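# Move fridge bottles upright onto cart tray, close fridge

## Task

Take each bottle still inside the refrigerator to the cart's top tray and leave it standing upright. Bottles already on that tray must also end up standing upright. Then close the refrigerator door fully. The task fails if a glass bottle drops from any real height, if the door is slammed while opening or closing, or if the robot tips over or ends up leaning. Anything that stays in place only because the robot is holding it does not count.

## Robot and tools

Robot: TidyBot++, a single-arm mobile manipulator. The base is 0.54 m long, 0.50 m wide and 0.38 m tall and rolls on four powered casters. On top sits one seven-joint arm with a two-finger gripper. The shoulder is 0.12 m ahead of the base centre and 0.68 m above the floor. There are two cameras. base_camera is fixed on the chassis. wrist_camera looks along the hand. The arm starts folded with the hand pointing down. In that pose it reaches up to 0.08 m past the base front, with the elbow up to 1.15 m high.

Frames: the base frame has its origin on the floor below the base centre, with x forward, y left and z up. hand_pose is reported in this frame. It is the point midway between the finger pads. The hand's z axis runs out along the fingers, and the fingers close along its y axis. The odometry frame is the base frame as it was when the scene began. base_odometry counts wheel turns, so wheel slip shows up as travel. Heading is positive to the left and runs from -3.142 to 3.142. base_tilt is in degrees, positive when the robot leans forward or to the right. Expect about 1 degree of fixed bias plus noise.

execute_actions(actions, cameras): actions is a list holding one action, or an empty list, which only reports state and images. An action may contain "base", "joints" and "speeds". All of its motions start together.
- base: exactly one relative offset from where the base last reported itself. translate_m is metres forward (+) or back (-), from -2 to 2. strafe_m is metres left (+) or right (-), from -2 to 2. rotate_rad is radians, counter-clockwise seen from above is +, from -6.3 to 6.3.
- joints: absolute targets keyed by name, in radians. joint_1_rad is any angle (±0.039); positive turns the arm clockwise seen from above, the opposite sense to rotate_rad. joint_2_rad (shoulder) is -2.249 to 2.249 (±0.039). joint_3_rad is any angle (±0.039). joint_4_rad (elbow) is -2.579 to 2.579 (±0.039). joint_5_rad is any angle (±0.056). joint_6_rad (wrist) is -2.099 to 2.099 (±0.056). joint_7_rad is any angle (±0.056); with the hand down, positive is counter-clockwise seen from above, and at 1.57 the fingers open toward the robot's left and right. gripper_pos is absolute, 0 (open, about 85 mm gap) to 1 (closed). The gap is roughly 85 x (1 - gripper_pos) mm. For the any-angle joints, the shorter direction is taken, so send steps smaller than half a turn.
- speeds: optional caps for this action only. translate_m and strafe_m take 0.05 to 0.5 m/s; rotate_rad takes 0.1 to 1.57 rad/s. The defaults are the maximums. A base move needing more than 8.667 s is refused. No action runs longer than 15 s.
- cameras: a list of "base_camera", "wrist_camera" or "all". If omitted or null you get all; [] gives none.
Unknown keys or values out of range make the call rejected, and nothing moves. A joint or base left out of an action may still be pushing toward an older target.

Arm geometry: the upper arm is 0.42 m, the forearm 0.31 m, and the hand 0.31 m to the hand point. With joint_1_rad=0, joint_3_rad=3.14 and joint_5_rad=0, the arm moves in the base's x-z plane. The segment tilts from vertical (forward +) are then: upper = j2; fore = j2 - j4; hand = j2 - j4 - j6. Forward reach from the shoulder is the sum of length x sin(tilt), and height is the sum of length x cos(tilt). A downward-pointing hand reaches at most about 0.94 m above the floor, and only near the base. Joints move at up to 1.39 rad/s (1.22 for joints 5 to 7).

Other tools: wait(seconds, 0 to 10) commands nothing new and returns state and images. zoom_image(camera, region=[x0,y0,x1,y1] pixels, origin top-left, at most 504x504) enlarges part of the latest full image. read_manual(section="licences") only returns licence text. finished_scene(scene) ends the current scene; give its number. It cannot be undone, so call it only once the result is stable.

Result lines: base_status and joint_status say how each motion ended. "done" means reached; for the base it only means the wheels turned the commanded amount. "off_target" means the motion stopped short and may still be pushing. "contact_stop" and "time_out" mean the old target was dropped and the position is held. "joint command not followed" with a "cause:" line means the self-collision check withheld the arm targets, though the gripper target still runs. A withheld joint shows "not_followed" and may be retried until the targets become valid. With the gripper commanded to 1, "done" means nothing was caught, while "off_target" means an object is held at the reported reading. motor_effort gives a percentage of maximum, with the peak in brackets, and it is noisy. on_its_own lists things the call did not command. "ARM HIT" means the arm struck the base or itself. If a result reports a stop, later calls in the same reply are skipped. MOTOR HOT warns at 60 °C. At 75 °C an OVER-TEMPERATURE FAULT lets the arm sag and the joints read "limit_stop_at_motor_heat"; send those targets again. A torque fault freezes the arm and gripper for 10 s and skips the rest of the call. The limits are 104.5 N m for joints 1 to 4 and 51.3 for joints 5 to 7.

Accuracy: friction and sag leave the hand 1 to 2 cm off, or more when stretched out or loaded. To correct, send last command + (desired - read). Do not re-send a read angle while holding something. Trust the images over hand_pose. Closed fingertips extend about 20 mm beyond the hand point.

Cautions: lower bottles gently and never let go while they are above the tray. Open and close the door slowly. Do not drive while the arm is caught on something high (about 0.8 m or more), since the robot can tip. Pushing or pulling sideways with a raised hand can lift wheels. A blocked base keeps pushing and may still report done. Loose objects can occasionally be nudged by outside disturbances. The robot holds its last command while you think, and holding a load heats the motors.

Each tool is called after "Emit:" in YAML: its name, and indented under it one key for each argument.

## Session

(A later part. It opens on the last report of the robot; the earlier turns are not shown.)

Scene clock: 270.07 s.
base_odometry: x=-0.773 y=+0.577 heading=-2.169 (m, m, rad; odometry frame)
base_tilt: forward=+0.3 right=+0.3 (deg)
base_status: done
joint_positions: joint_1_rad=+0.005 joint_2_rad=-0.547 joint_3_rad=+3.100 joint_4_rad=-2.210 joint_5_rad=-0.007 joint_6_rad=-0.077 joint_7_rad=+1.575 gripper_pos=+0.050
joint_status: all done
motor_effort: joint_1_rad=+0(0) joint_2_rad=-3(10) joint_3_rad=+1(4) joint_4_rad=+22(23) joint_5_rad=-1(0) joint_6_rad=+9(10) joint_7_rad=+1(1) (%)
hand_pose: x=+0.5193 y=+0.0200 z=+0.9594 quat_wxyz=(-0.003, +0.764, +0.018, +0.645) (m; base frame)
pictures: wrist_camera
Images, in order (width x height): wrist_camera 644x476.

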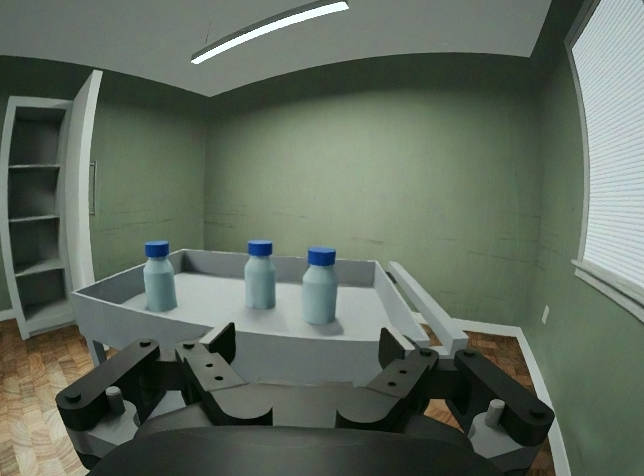

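Emit:
execute_actions:
  actions:
    - {"base":{"rotate_rad":1.07},"joints":{"joint_6_rad":0.1,"gripper_pos":1}}
  cameras: []

Emit:
execute_actions:
  actions:
    - {"base":{"strafe_m":0.1}}

Emit:
execute_actions:
  actions:
    - {"base":{"translate_m":1.68}}
  cameras: []

Emit:
execute_actions:
  actions:
    - {"base":{"strafe_m":-0.35},"joints":{"joint_1_rad":1.57}}

Scene clock: 286.03 s.
base_odometry: x=-0.773 y=+0.577 heading=-1.100 (m, m, rad; odometry frame)
base_tilt: forward=+0.3 right=+0.3 (deg)
base_status: done
joint_positions: joint_1_rad=+0.003 joint_2_rad=-0.547 joint_3_rad=+3.099 joint_4_rad=-2.202 joint_5_rad=-0.007 joint_6_rad=+0.069 joint_7_rad=+1.575 gripper_pos=+0.999
joint_status: all done
motor_effort: joint_1_rad=+0(1) joint_2_rad=-4(4) joint_3_rad=+1(2) joint_4_rad=+22(24) joint_5_rad=-1(0) joint_6_rad=+10(12) joint_7_rad=+0(0) (%)
hand_pose: x=+0.5239 y=+0.0222 z=+1.0093 quat_wxyz=(-0.004, +0.712, +0.019, +0.701) (m; base frame)
pictures: none
No camera images: the call's "cameras" was empty. Leave "cameras" out to get every camera's image.

Scene clock: 287.30 s.
base_odometry: x=-0.684 y=+0.622 heading=-1.099 (m, m, rad; odometry frame)
base_tilt: forward=+0.3 right=+0.3 (deg)
base_status: done
joint_positions: joint_1_rad=+0.003 joint_2_rad=-0.547 joint_3_rad=+3.097 joint_4_rad=-2.202 joint_5_rad=-0.007 joint_6_rad=+0.069 joint_7_rad=+1.575 gripper_pos=+0.999
joint_status: not commanded
motor_effort: joint_1_rad=+0(0) joint_2_rad=-3(4) joint_3_rad=+1(3) joint_4_rad=+22(22) joint_5_rad=-1(0) joint_6_rad=+9(9) joint_7_rad=+0(0) (%)
hand_pose: x=+0.5238 y=+0.0229 z=+1.0093 quat_wxyz=(-0.005, +0.712, +0.020, +0.701) (m; base frame)
pictures: base_camera, wrist_camera
Images, in order (width x height): base_camera 644x364, wrist_camera 644x476.

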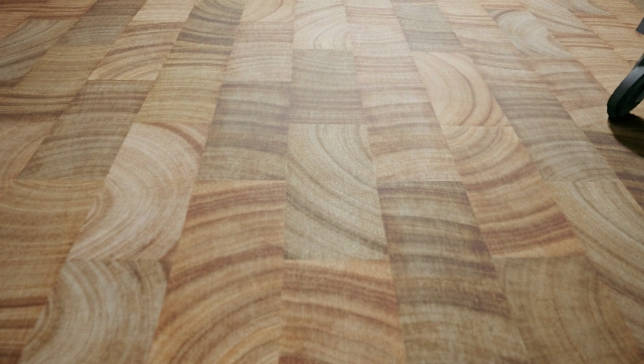

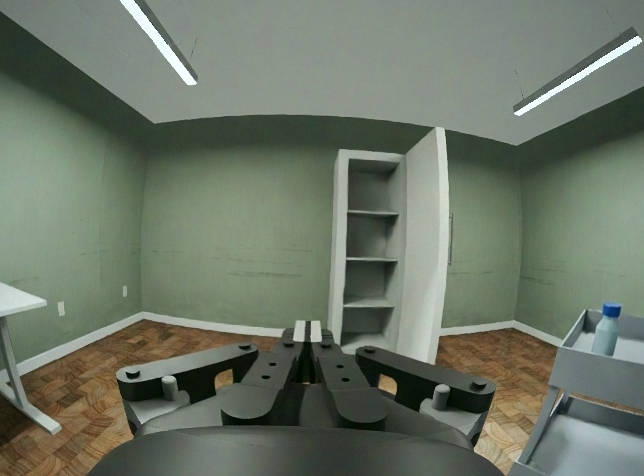

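Scene clock: 292.03 s.
base_odometry: x=+0.081 y=-0.874 heading=-1.098 (m, m, rad; odometry frame)
base_tilt: forward=+0.4 right=+0.3 (deg)
base_status: done
joint_positions: joint_1_rad=+0.003 joint_2_rad=-0.547 joint_3_rad=+3.097 joint_4_rad=-2.202 joint_5_rad=-0.007 joint_6_rad=+0.069 joint_7_rad=+1.575 gripper_pos=+0.999
joint_status: not commanded
motor_effort: joint_1_rad=+0(0) joint_2_rad=-4(6) joint_3_rad=+1(1) joint_4_rad=+22(23) joint_5_rad=-1(0) joint_6_rad=+10(10) joint_7_rad=+1(1) (%)
hand_pose: x=+0.5237 y=+0.0229 z=+1.0094 quat_wxyz=(-0.005, +0.712, +0.020, +0.702) (m; base frame)
pictures: none
No camera images: the call's "cameras" was empty. Leave "cameras" out to get every camera's image.

Scene clock: 294.97 s.
base_odometry: x=-0.231 y=-1.033 heading=-1.098 (m, m, rad; odometry frame)
base_tilt: forward=+0.3 right=+0.3 (deg)
base_status: done
joint_positions: joint_1_rad=+1.573 joint_2_rad=-0.540 joint_3_rad=+3.109 joint_4_rad=-2.201 joint_5_rad=-0.007 joint_6_rad=+0.069 joint_7_rad=+1.575 gripper_pos=+0.999
joint_status: all done
motor_effort: joint_1_rad=+0(20) joint_2_rad=-3(21) joint_3_rad=+1(24) joint_4_rad=+22(27) joint_5_rad=-1(3) joint_6_rad=+9(13) joint_7_rad=+1(2) (%)
hand_pose: x=+0.1359 y=-0.4073 z=+1.0077 quat_wxyz=(+0.492, +0.515, -0.495, +0.497) (m; base frame)
pictures: base_camera, wrist_camera
Images, in order (width x height): base_camera 644x364, wrist_camera 644x476.

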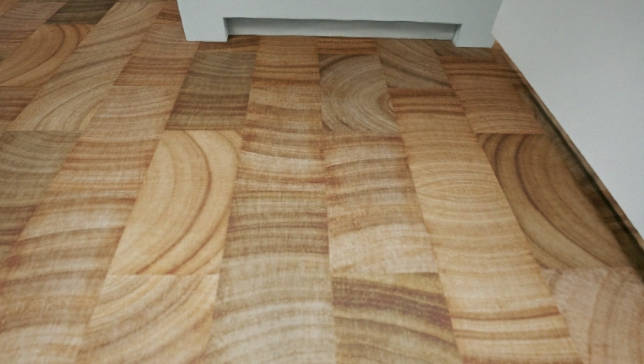

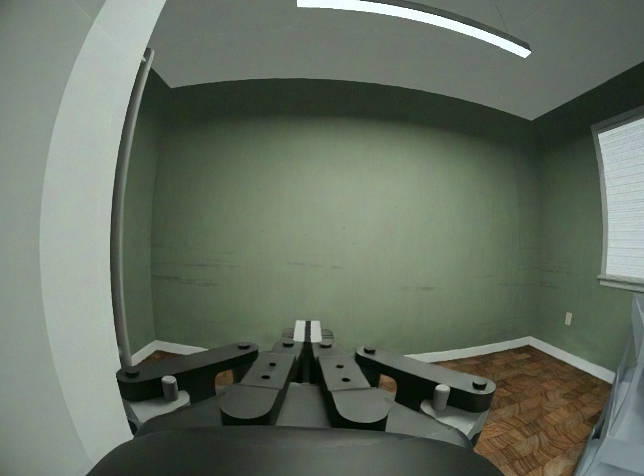

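Emit:
execute_actions:
  actions:
    - {"base":{"translate_m":-0.1},"joints":{"joint_1_rad":1.75}}

Emit:
execute_actions:
  actions:
    - {"base":{"strafe_m":-0.2},"speeds":{"strafe_m":0.15},"joints":{"joint_1_rad":2.0}}

Scene clock: 305.17 s.
base_odometry: x=-0.276 y=-0.944 heading=-1.098 (m, m, rad; odometry frame)
base_tilt: forward=+0.3 right=+0.3 (deg)
base_status: done
joint_positions: joint_1_rad=+1.743 joint_2_rad=-0.540 joint_3_rad=+3.107 joint_4_rad=-2.201 joint_5_rad=-0.007 joint_6_rad=+0.069 joint_7_rad=+1.575 gripper_pos=+0.999
joint_status: all done
motor_effort: joint_1_rad=+0(1) joint_2_rad=-4(5) joint_3_rad=+1(2) joint_4_rad=+22(22) joint_5_rad=-1(1) joint_6_rad=+10(10) joint_7_rad=+1(1) (%)
hand_pose: x=+0.0680 y=-0.4045 z=+1.0076 quat_wxyz=(+0.532, +0.472, -0.536, +0.454) (m; base frame)
pictures: base_camera, wrist_camera
Images, in order (width x height): base_camera 644x364, wrist_camera 644x476.

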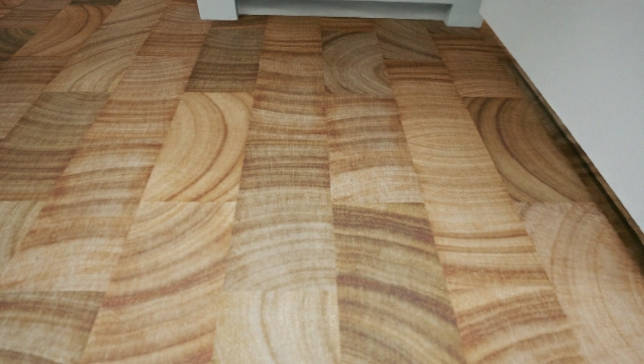

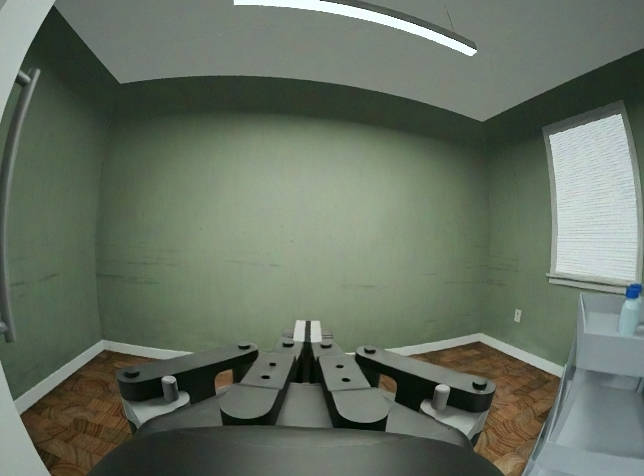

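Scene clock: 307.17 s.
base_odometry: x=-0.455 y=-1.035 heading=-1.098 (m, m, rad; odometry frame)
base_tilt: forward=+0.3 right=+0.3 (deg)
base_status: done
joint_positions: joint_1_rad=+1.991 joint_2_rad=-0.543 joint_3_rad=+3.107 joint_4_rad=-2.201 joint_5_rad=-0.007 joint_6_rad=+0.069 joint_7_rad=+1.575 gripper_pos=+0.999
joint_status: all done
motor_effort: joint_1_rad=+0(1) joint_2_rad=-4(6) joint_3_rad=+0(1) joint_4_rad=+22(23) joint_5_rad=+0(1) joint_6_rad=+10(10) joint_7_rad=+1(1) (%)
hand_pose: x=-0.0295 y=-0.3788 z=+1.0086 quat_wxyz=(+0.585, +0.401, -0.590, +0.385) (m; base frame)
pictures: base_camera, wrist_camera
Images, in order (width x height): base_camera 644x364, wrist_camera 644x476.

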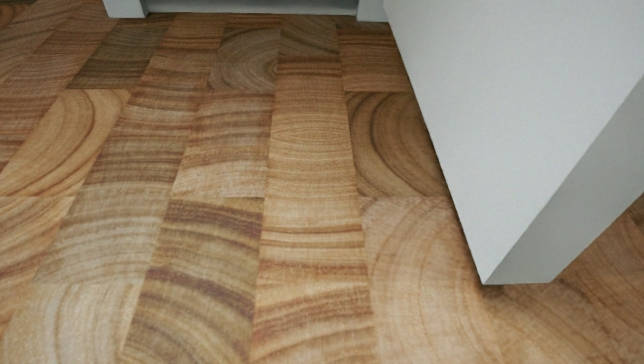

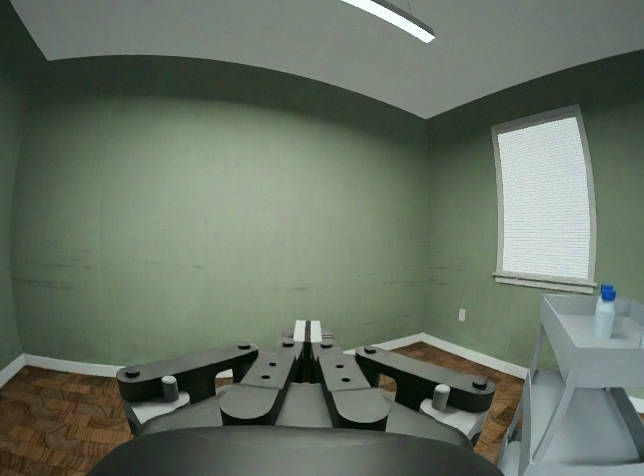

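Emit:
execute_actions:
  actions:
    - {"base":{"strafe_m":-0.5},"speeds":{"strafe_m":0.2},"joints":{"joint_1_rad":1.3}}

Emit:
execute_actions:
  actions:
    - {"joints":{"joint_1_rad":0.2}}

Scene clock: 316.87 s.
base_odometry: x=-0.900 y=-1.262 heading=-1.099 (m, m, rad; odometry frame)
base_tilt: forward=+0.3 right=+0.4 (deg)
base_status: done
joint_positions: joint_1_rad=+1.309 joint_2_rad=-0.544 joint_3_rad=+3.107 joint_4_rad=-2.201 joint_5_rad=-0.007 joint_6_rad=+0.069 joint_7_rad=+1.575 gripper_pos=+0.999
joint_status: all done
motor_effort: joint_1_rad=+0(1) joint_2_rad=-4(6) joint_3_rad=+0(1) joint_4_rad=+22(22) joint_5_rad=-1(0) joint_6_rad=+10(10) joint_7_rad=+1(1) (%)
hand_pose: x=+0.2424 y=-0.3873 z=+1.0091 quat_wxyz=(+0.423, +0.575, -0.422, +0.559) (m; base frame)
pictures: base_camera, wrist_camera
Images, in order (width x height): base_camera 644x364, wrist_camera 644x476.

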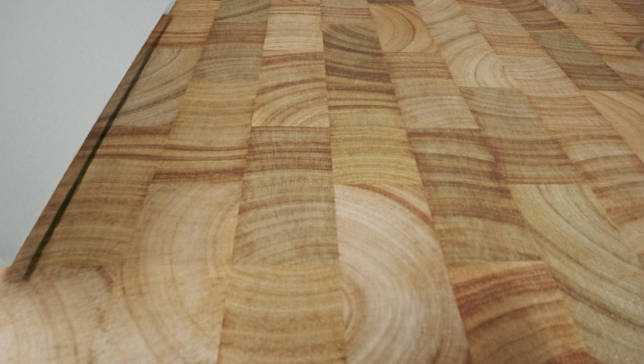

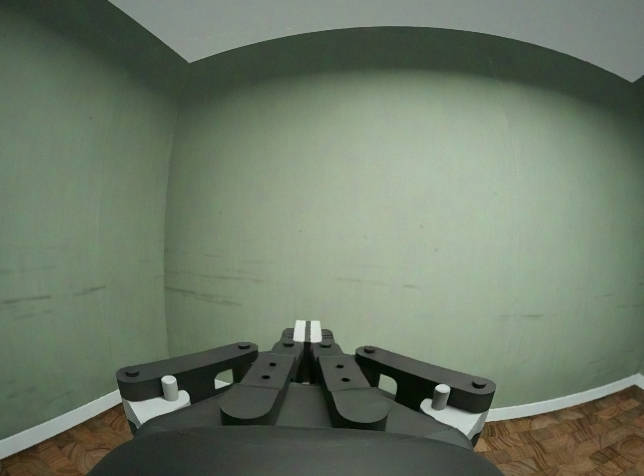

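Scene clock: 319.23 s.
base_odometry: x=-0.900 y=-1.262 heading=-1.099 (m, m, rad; odometry frame)
base_tilt: forward=+0.3 right=+0.3 (deg)
base_status: not commanded
joint_positions: joint_1_rad=+0.209 joint_2_rad=-0.544 joint_3_rad=+3.107 joint_4_rad=-2.201 joint_5_rad=-0.007 joint_6_rad=+0.069 joint_7_rad=+1.575 gripper_pos=+0.999
joint_status: all done
motor_effort: joint_1_rad=-1(0) joint_2_rad=-3(3) joint_3_rad=+1(1) joint_4_rad=+22(22) joint_5_rad=+0(0) joint_6_rad=+10(9) joint_7_rad=+0(1) (%)
hand_pose: x=+0.5202 y=-0.0656 z=+1.0091 quat_wxyz=(+0.069, +0.711, -0.059, +0.698) (m; base frame)
pictures: base_camera, wrist_camera
Images, in order (width x height): base_camera 644x364, wrist_camera 644x476.

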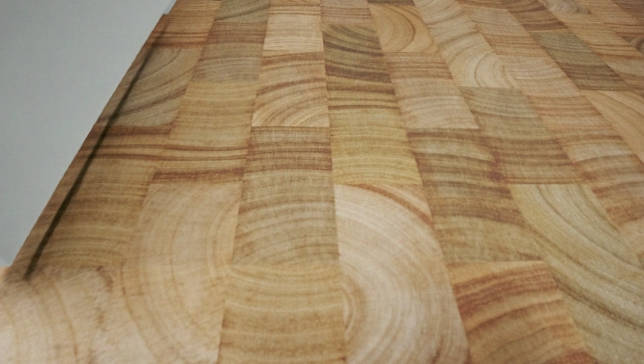

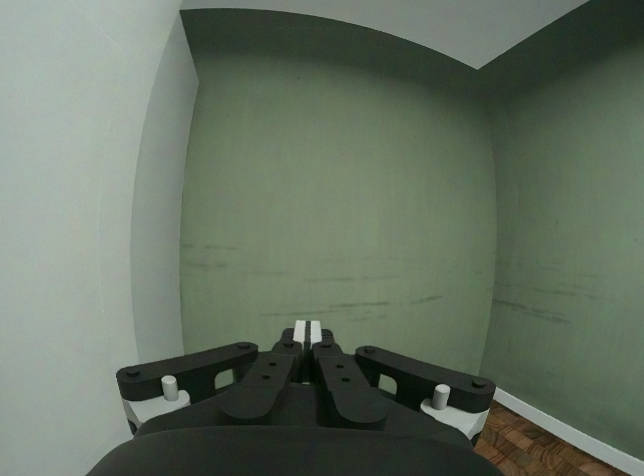

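Emit:
execute_actions:
  actions:
    - {"joints":{"joint_1_rad":0.5,"joint_2_rad":-0.55,"joint_4_rad":-2.5,"joint_6_rad":-1.1}}
  cameras: []

Emit:
execute_actions:
  actions:
    - {"base":{"strafe_m":-0.03},"joints":{"joint_1_rad":0}}
  cameras: []

Emit:
execute_actions:
  actions:
    - {"base":{"translate_m":0.35},"speeds":{"translate_m":0.2}}

Emit:
execute_actions:
  actions:
    - {"base":{"strafe_m":0.35},"speeds":{"strafe_m":0.07}}

Scene clock: 330.57 s.
base_odometry: x=-0.900 y=-1.262 heading=-1.099 (m, m, rad; odometry frame)
base_tilt: forward=+0.3 right=+0.4 (deg)
base_status: not commanded
joint_positions: joint_1_rad=+0.490 joint_2_rad=-0.544 joint_3_rad=+3.107 joint_4_rad=-2.498 joint_5_rad=-0.007 joint_6_rad=-1.075 joint_7_rad=+1.575 gripper_pos=+0.999
joint_status: all done
motor_effort: joint_1_rad=+0(0) joint_2_rad=+3(3) joint_3_rad=+0(1) joint_4_rad=+16(22) joint_5_rad=-1(1) joint_6_rad=+2(10) joint_7_rad=+1(0) (%)
hand_pose: x=+0.2172 y=-0.0465 z=+0.6148 quat_wxyz=(+0.019, +0.972, -0.226, +0.053) (m; base frame)
pictures: none
No camera images: the call's "cameras" was empty. Leave "cameras" out to get every camera's image.

Scene clock: 332.27 s.
base_odometry: x=-0.927 y=-1.276 heading=-1.099 (m, m, rad; odometry frame)
base_tilt: forward=+0.3 right=+0.2 (deg)
base_status: done
joint_positions: joint_1_rad=+0.010 joint_2_rad=-0.544 joint_3_rad=+3.107 joint_4_rad=-2.498 joint_5_rad=-0.007 joint_6_rad=-1.075 joint_7_rad=+1.575 gripper_pos=+0.999
joint_status: all done
motor_effort: joint_1_rad=+0(1) joint_2_rad=+3(4) joint_3_rad=+0(1) joint_4_rad=+16(17) joint_5_rad=+0(1) joint_6_rad=+1(2) joint_7_rad=+1(1) (%)
hand_pose: x=+0.2275 y=+0.0041 z=+0.6148 quat_wxyz=(+0.006, +0.998, +0.011, +0.056) (m; base frame)
pictures: none
No camera images: the call's "cameras" was empty. Leave "cameras" out to get every camera's image.

Scene clock: 334.80 s.
base_odometry: x=-0.768 y=-1.588 heading=-1.099 (m, m, rad; odometry frame)
base_tilt: forward=+0.3 right=+0.3 (deg)
base_status: done
joint_positions: joint_1_rad=+0.010 joint_2_rad=-0.544 joint_3_rad=+3.107 joint_4_rad=-2.498 joint_5_rad=-0.007 joint_6_rad=-1.075 joint_7_rad=+1.575 gripper_pos=+0.999
joint_status: not commanded
motor_effort: joint_1_rad=+0(0) joint_2_rad=+3(4) joint_3_rad=+0(0) joint_4_rad=+16(17) joint_5_rad=-1(0) joint_6_rad=+2(2) joint_7_rad=+0(0) (%)
hand_pose: x=+0.2275 y=+0.0041 z=+0.6148 quat_wxyz=(+0.006, +0.998, +0.011, +0.056) (m; base frame)
pictures: base_camera, wrist_camera
Images, in order (width x height): base_camera 644x364, wrist_camera 644x476.

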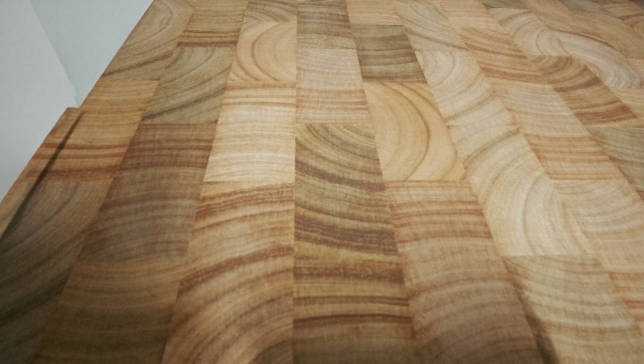

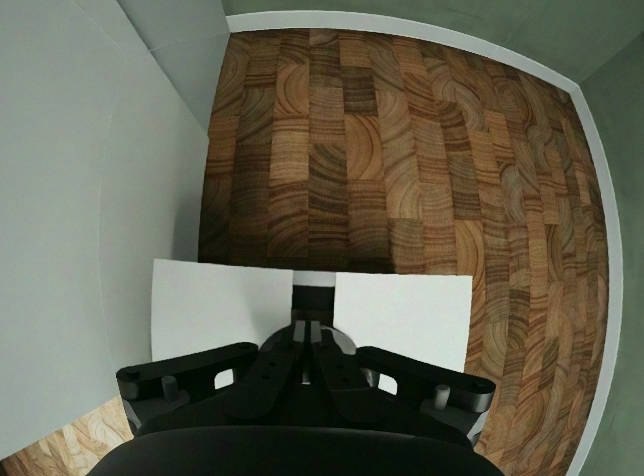

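Scene clock: 340.33 s.
base_odometry: x=-0.456 y=-1.429 heading=-1.099 (m, m, rad; odometry frame)
base_tilt: forward=+0.3 right=+0.3 (deg)
base_status: done
joint_positions: joint_1_rad=+0.010 joint_2_rad=-0.544 joint_3_rad=+3.107 joint_4_rad=-2.498 joint_5_rad=-0.007 joint_6_rad=-1.075 joint_7_rad=+1.575 gripper_pos=+0.999
joint_status: not commanded
motor_effort: joint_1_rad=+0(0) joint_2_rad=+3(3) joint_3_rad=+0(1) joint_4_rad=+16(16) joint_5_rad=-1(1) joint_6_rad=+2(2) joint_7_rad=+1(1) (%)
hand_pose: x=+0.2275 y=+0.0041 z=+0.6148 quat_wxyz=(+0.006, +0.998, +0.011, +0.056) (m; base frame)
pictures: base_camera, wrist_camera
Images, in order (width x height): base_camera 644x364, wrist_camera 644x476.

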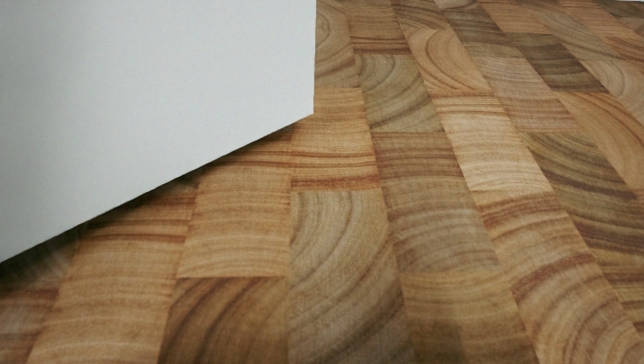

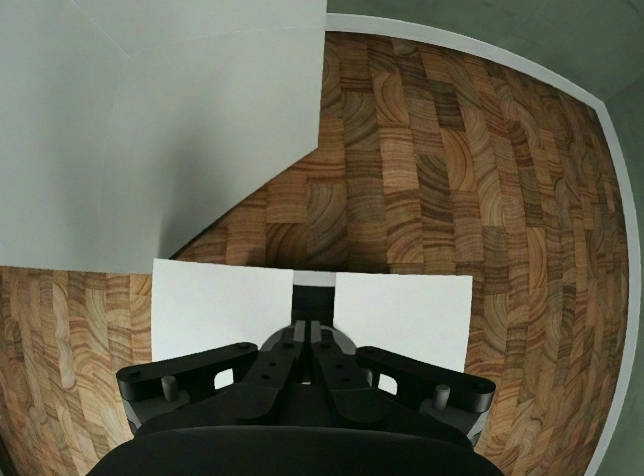

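Emit:
execute_actions:
  actions:
    - {"base":{"strafe_m":0.15},"speeds":{"strafe_m":0.05}}
  cameras: ["wrist_camera"]

Emit:
execute_actions:
  actions:
    - {"base":{"translate_m":0.22},"speeds":{"translate_m":0.05}}

Scene clock: 348.43 s.
base_odometry: x=-0.322 y=-1.361 heading=-1.099 (m, m, rad; odometry frame)
base_tilt: forward=+0.3 right=+0.3 (deg)
base_status: done
joint_positions: joint_1_rad=+0.010 joint_2_rad=-0.544 joint_3_rad=+3.107 joint_4_rad=-2.498 joint_5_rad=-0.007 joint_6_rad=-1.075 joint_7_rad=+1.575 gripper_pos=+0.999
joint_status: not commanded
motor_effort: joint_1_rad=+0(1) joint_2_rad=+3(3) joint_3_rad=+0(1) joint_4_rad=+16(16) joint_5_rad=-1(0) joint_6_rad=+1(2) joint_7_rad=+0(1) (%)
hand_pose: x=+0.2275 y=+0.0041 z=+0.6148 quat_wxyz=(+0.006, +0.998, +0.011, +0.056) (m; base frame)
pictures: wrist_camera
Images, in order (width x height): wrist_camera 644x476.

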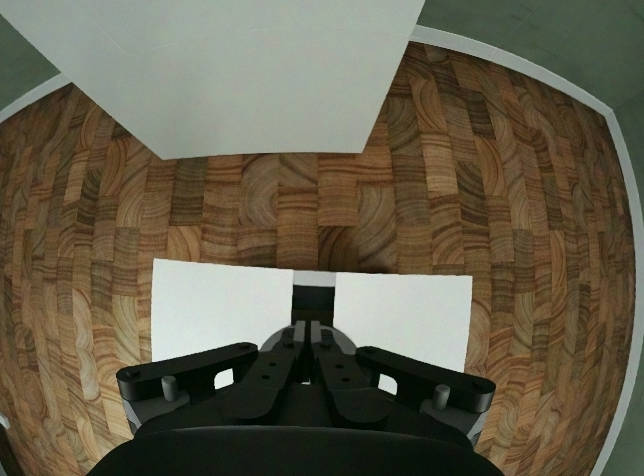

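Scene clock: 353.33 s.
base_odometry: x=-0.222 y=-1.557 heading=-1.099 (m, m, rad; odometry frame)
base_tilt: forward=+0.2 right=+0.3 (deg)
base_status: done
joint_positions: joint_1_rad=+0.010 joint_2_rad=-0.545 joint_3_rad=+3.107 joint_4_rad=-2.498 joint_5_rad=-0.007 joint_6_rad=-1.075 joint_7_rad=+1.575 gripper_pos=+0.999
joint_status: not commanded
motor_effort: joint_1_rad=+0(1) joint_2_rad=+3(6) joint_3_rad=+0(1) joint_4_rad=+16(17) joint_5_rad=-1(1) joint_6_rad=+1(3) joint_7_rad=+0(1) (%)
hand_pose: x=+0.2276 y=+0.0041 z=+0.6149 quat_wxyz=(+0.006, +0.998, +0.011, +0.057) (m; base frame)
pictures: base_camera, wrist_camera
Images, in order (width x height): base_camera 644x364, wrist_camera 644x476.

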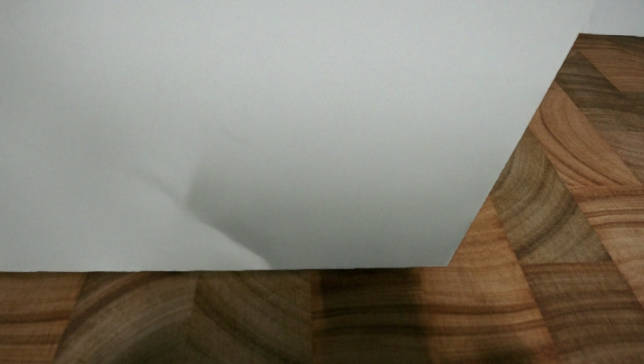

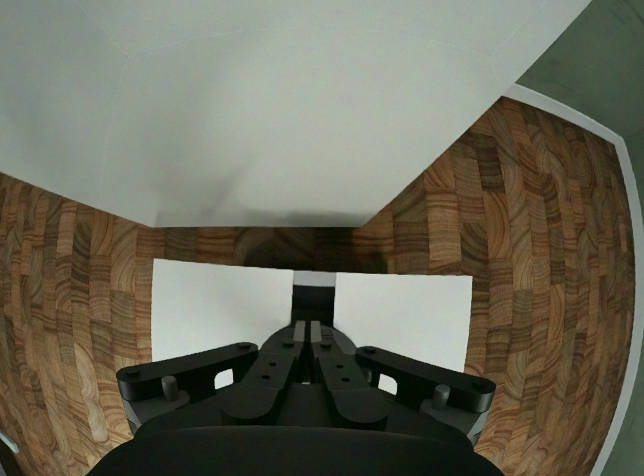

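Emit:
finished_scene:
  scene: 1

The scene is finished: the task was done.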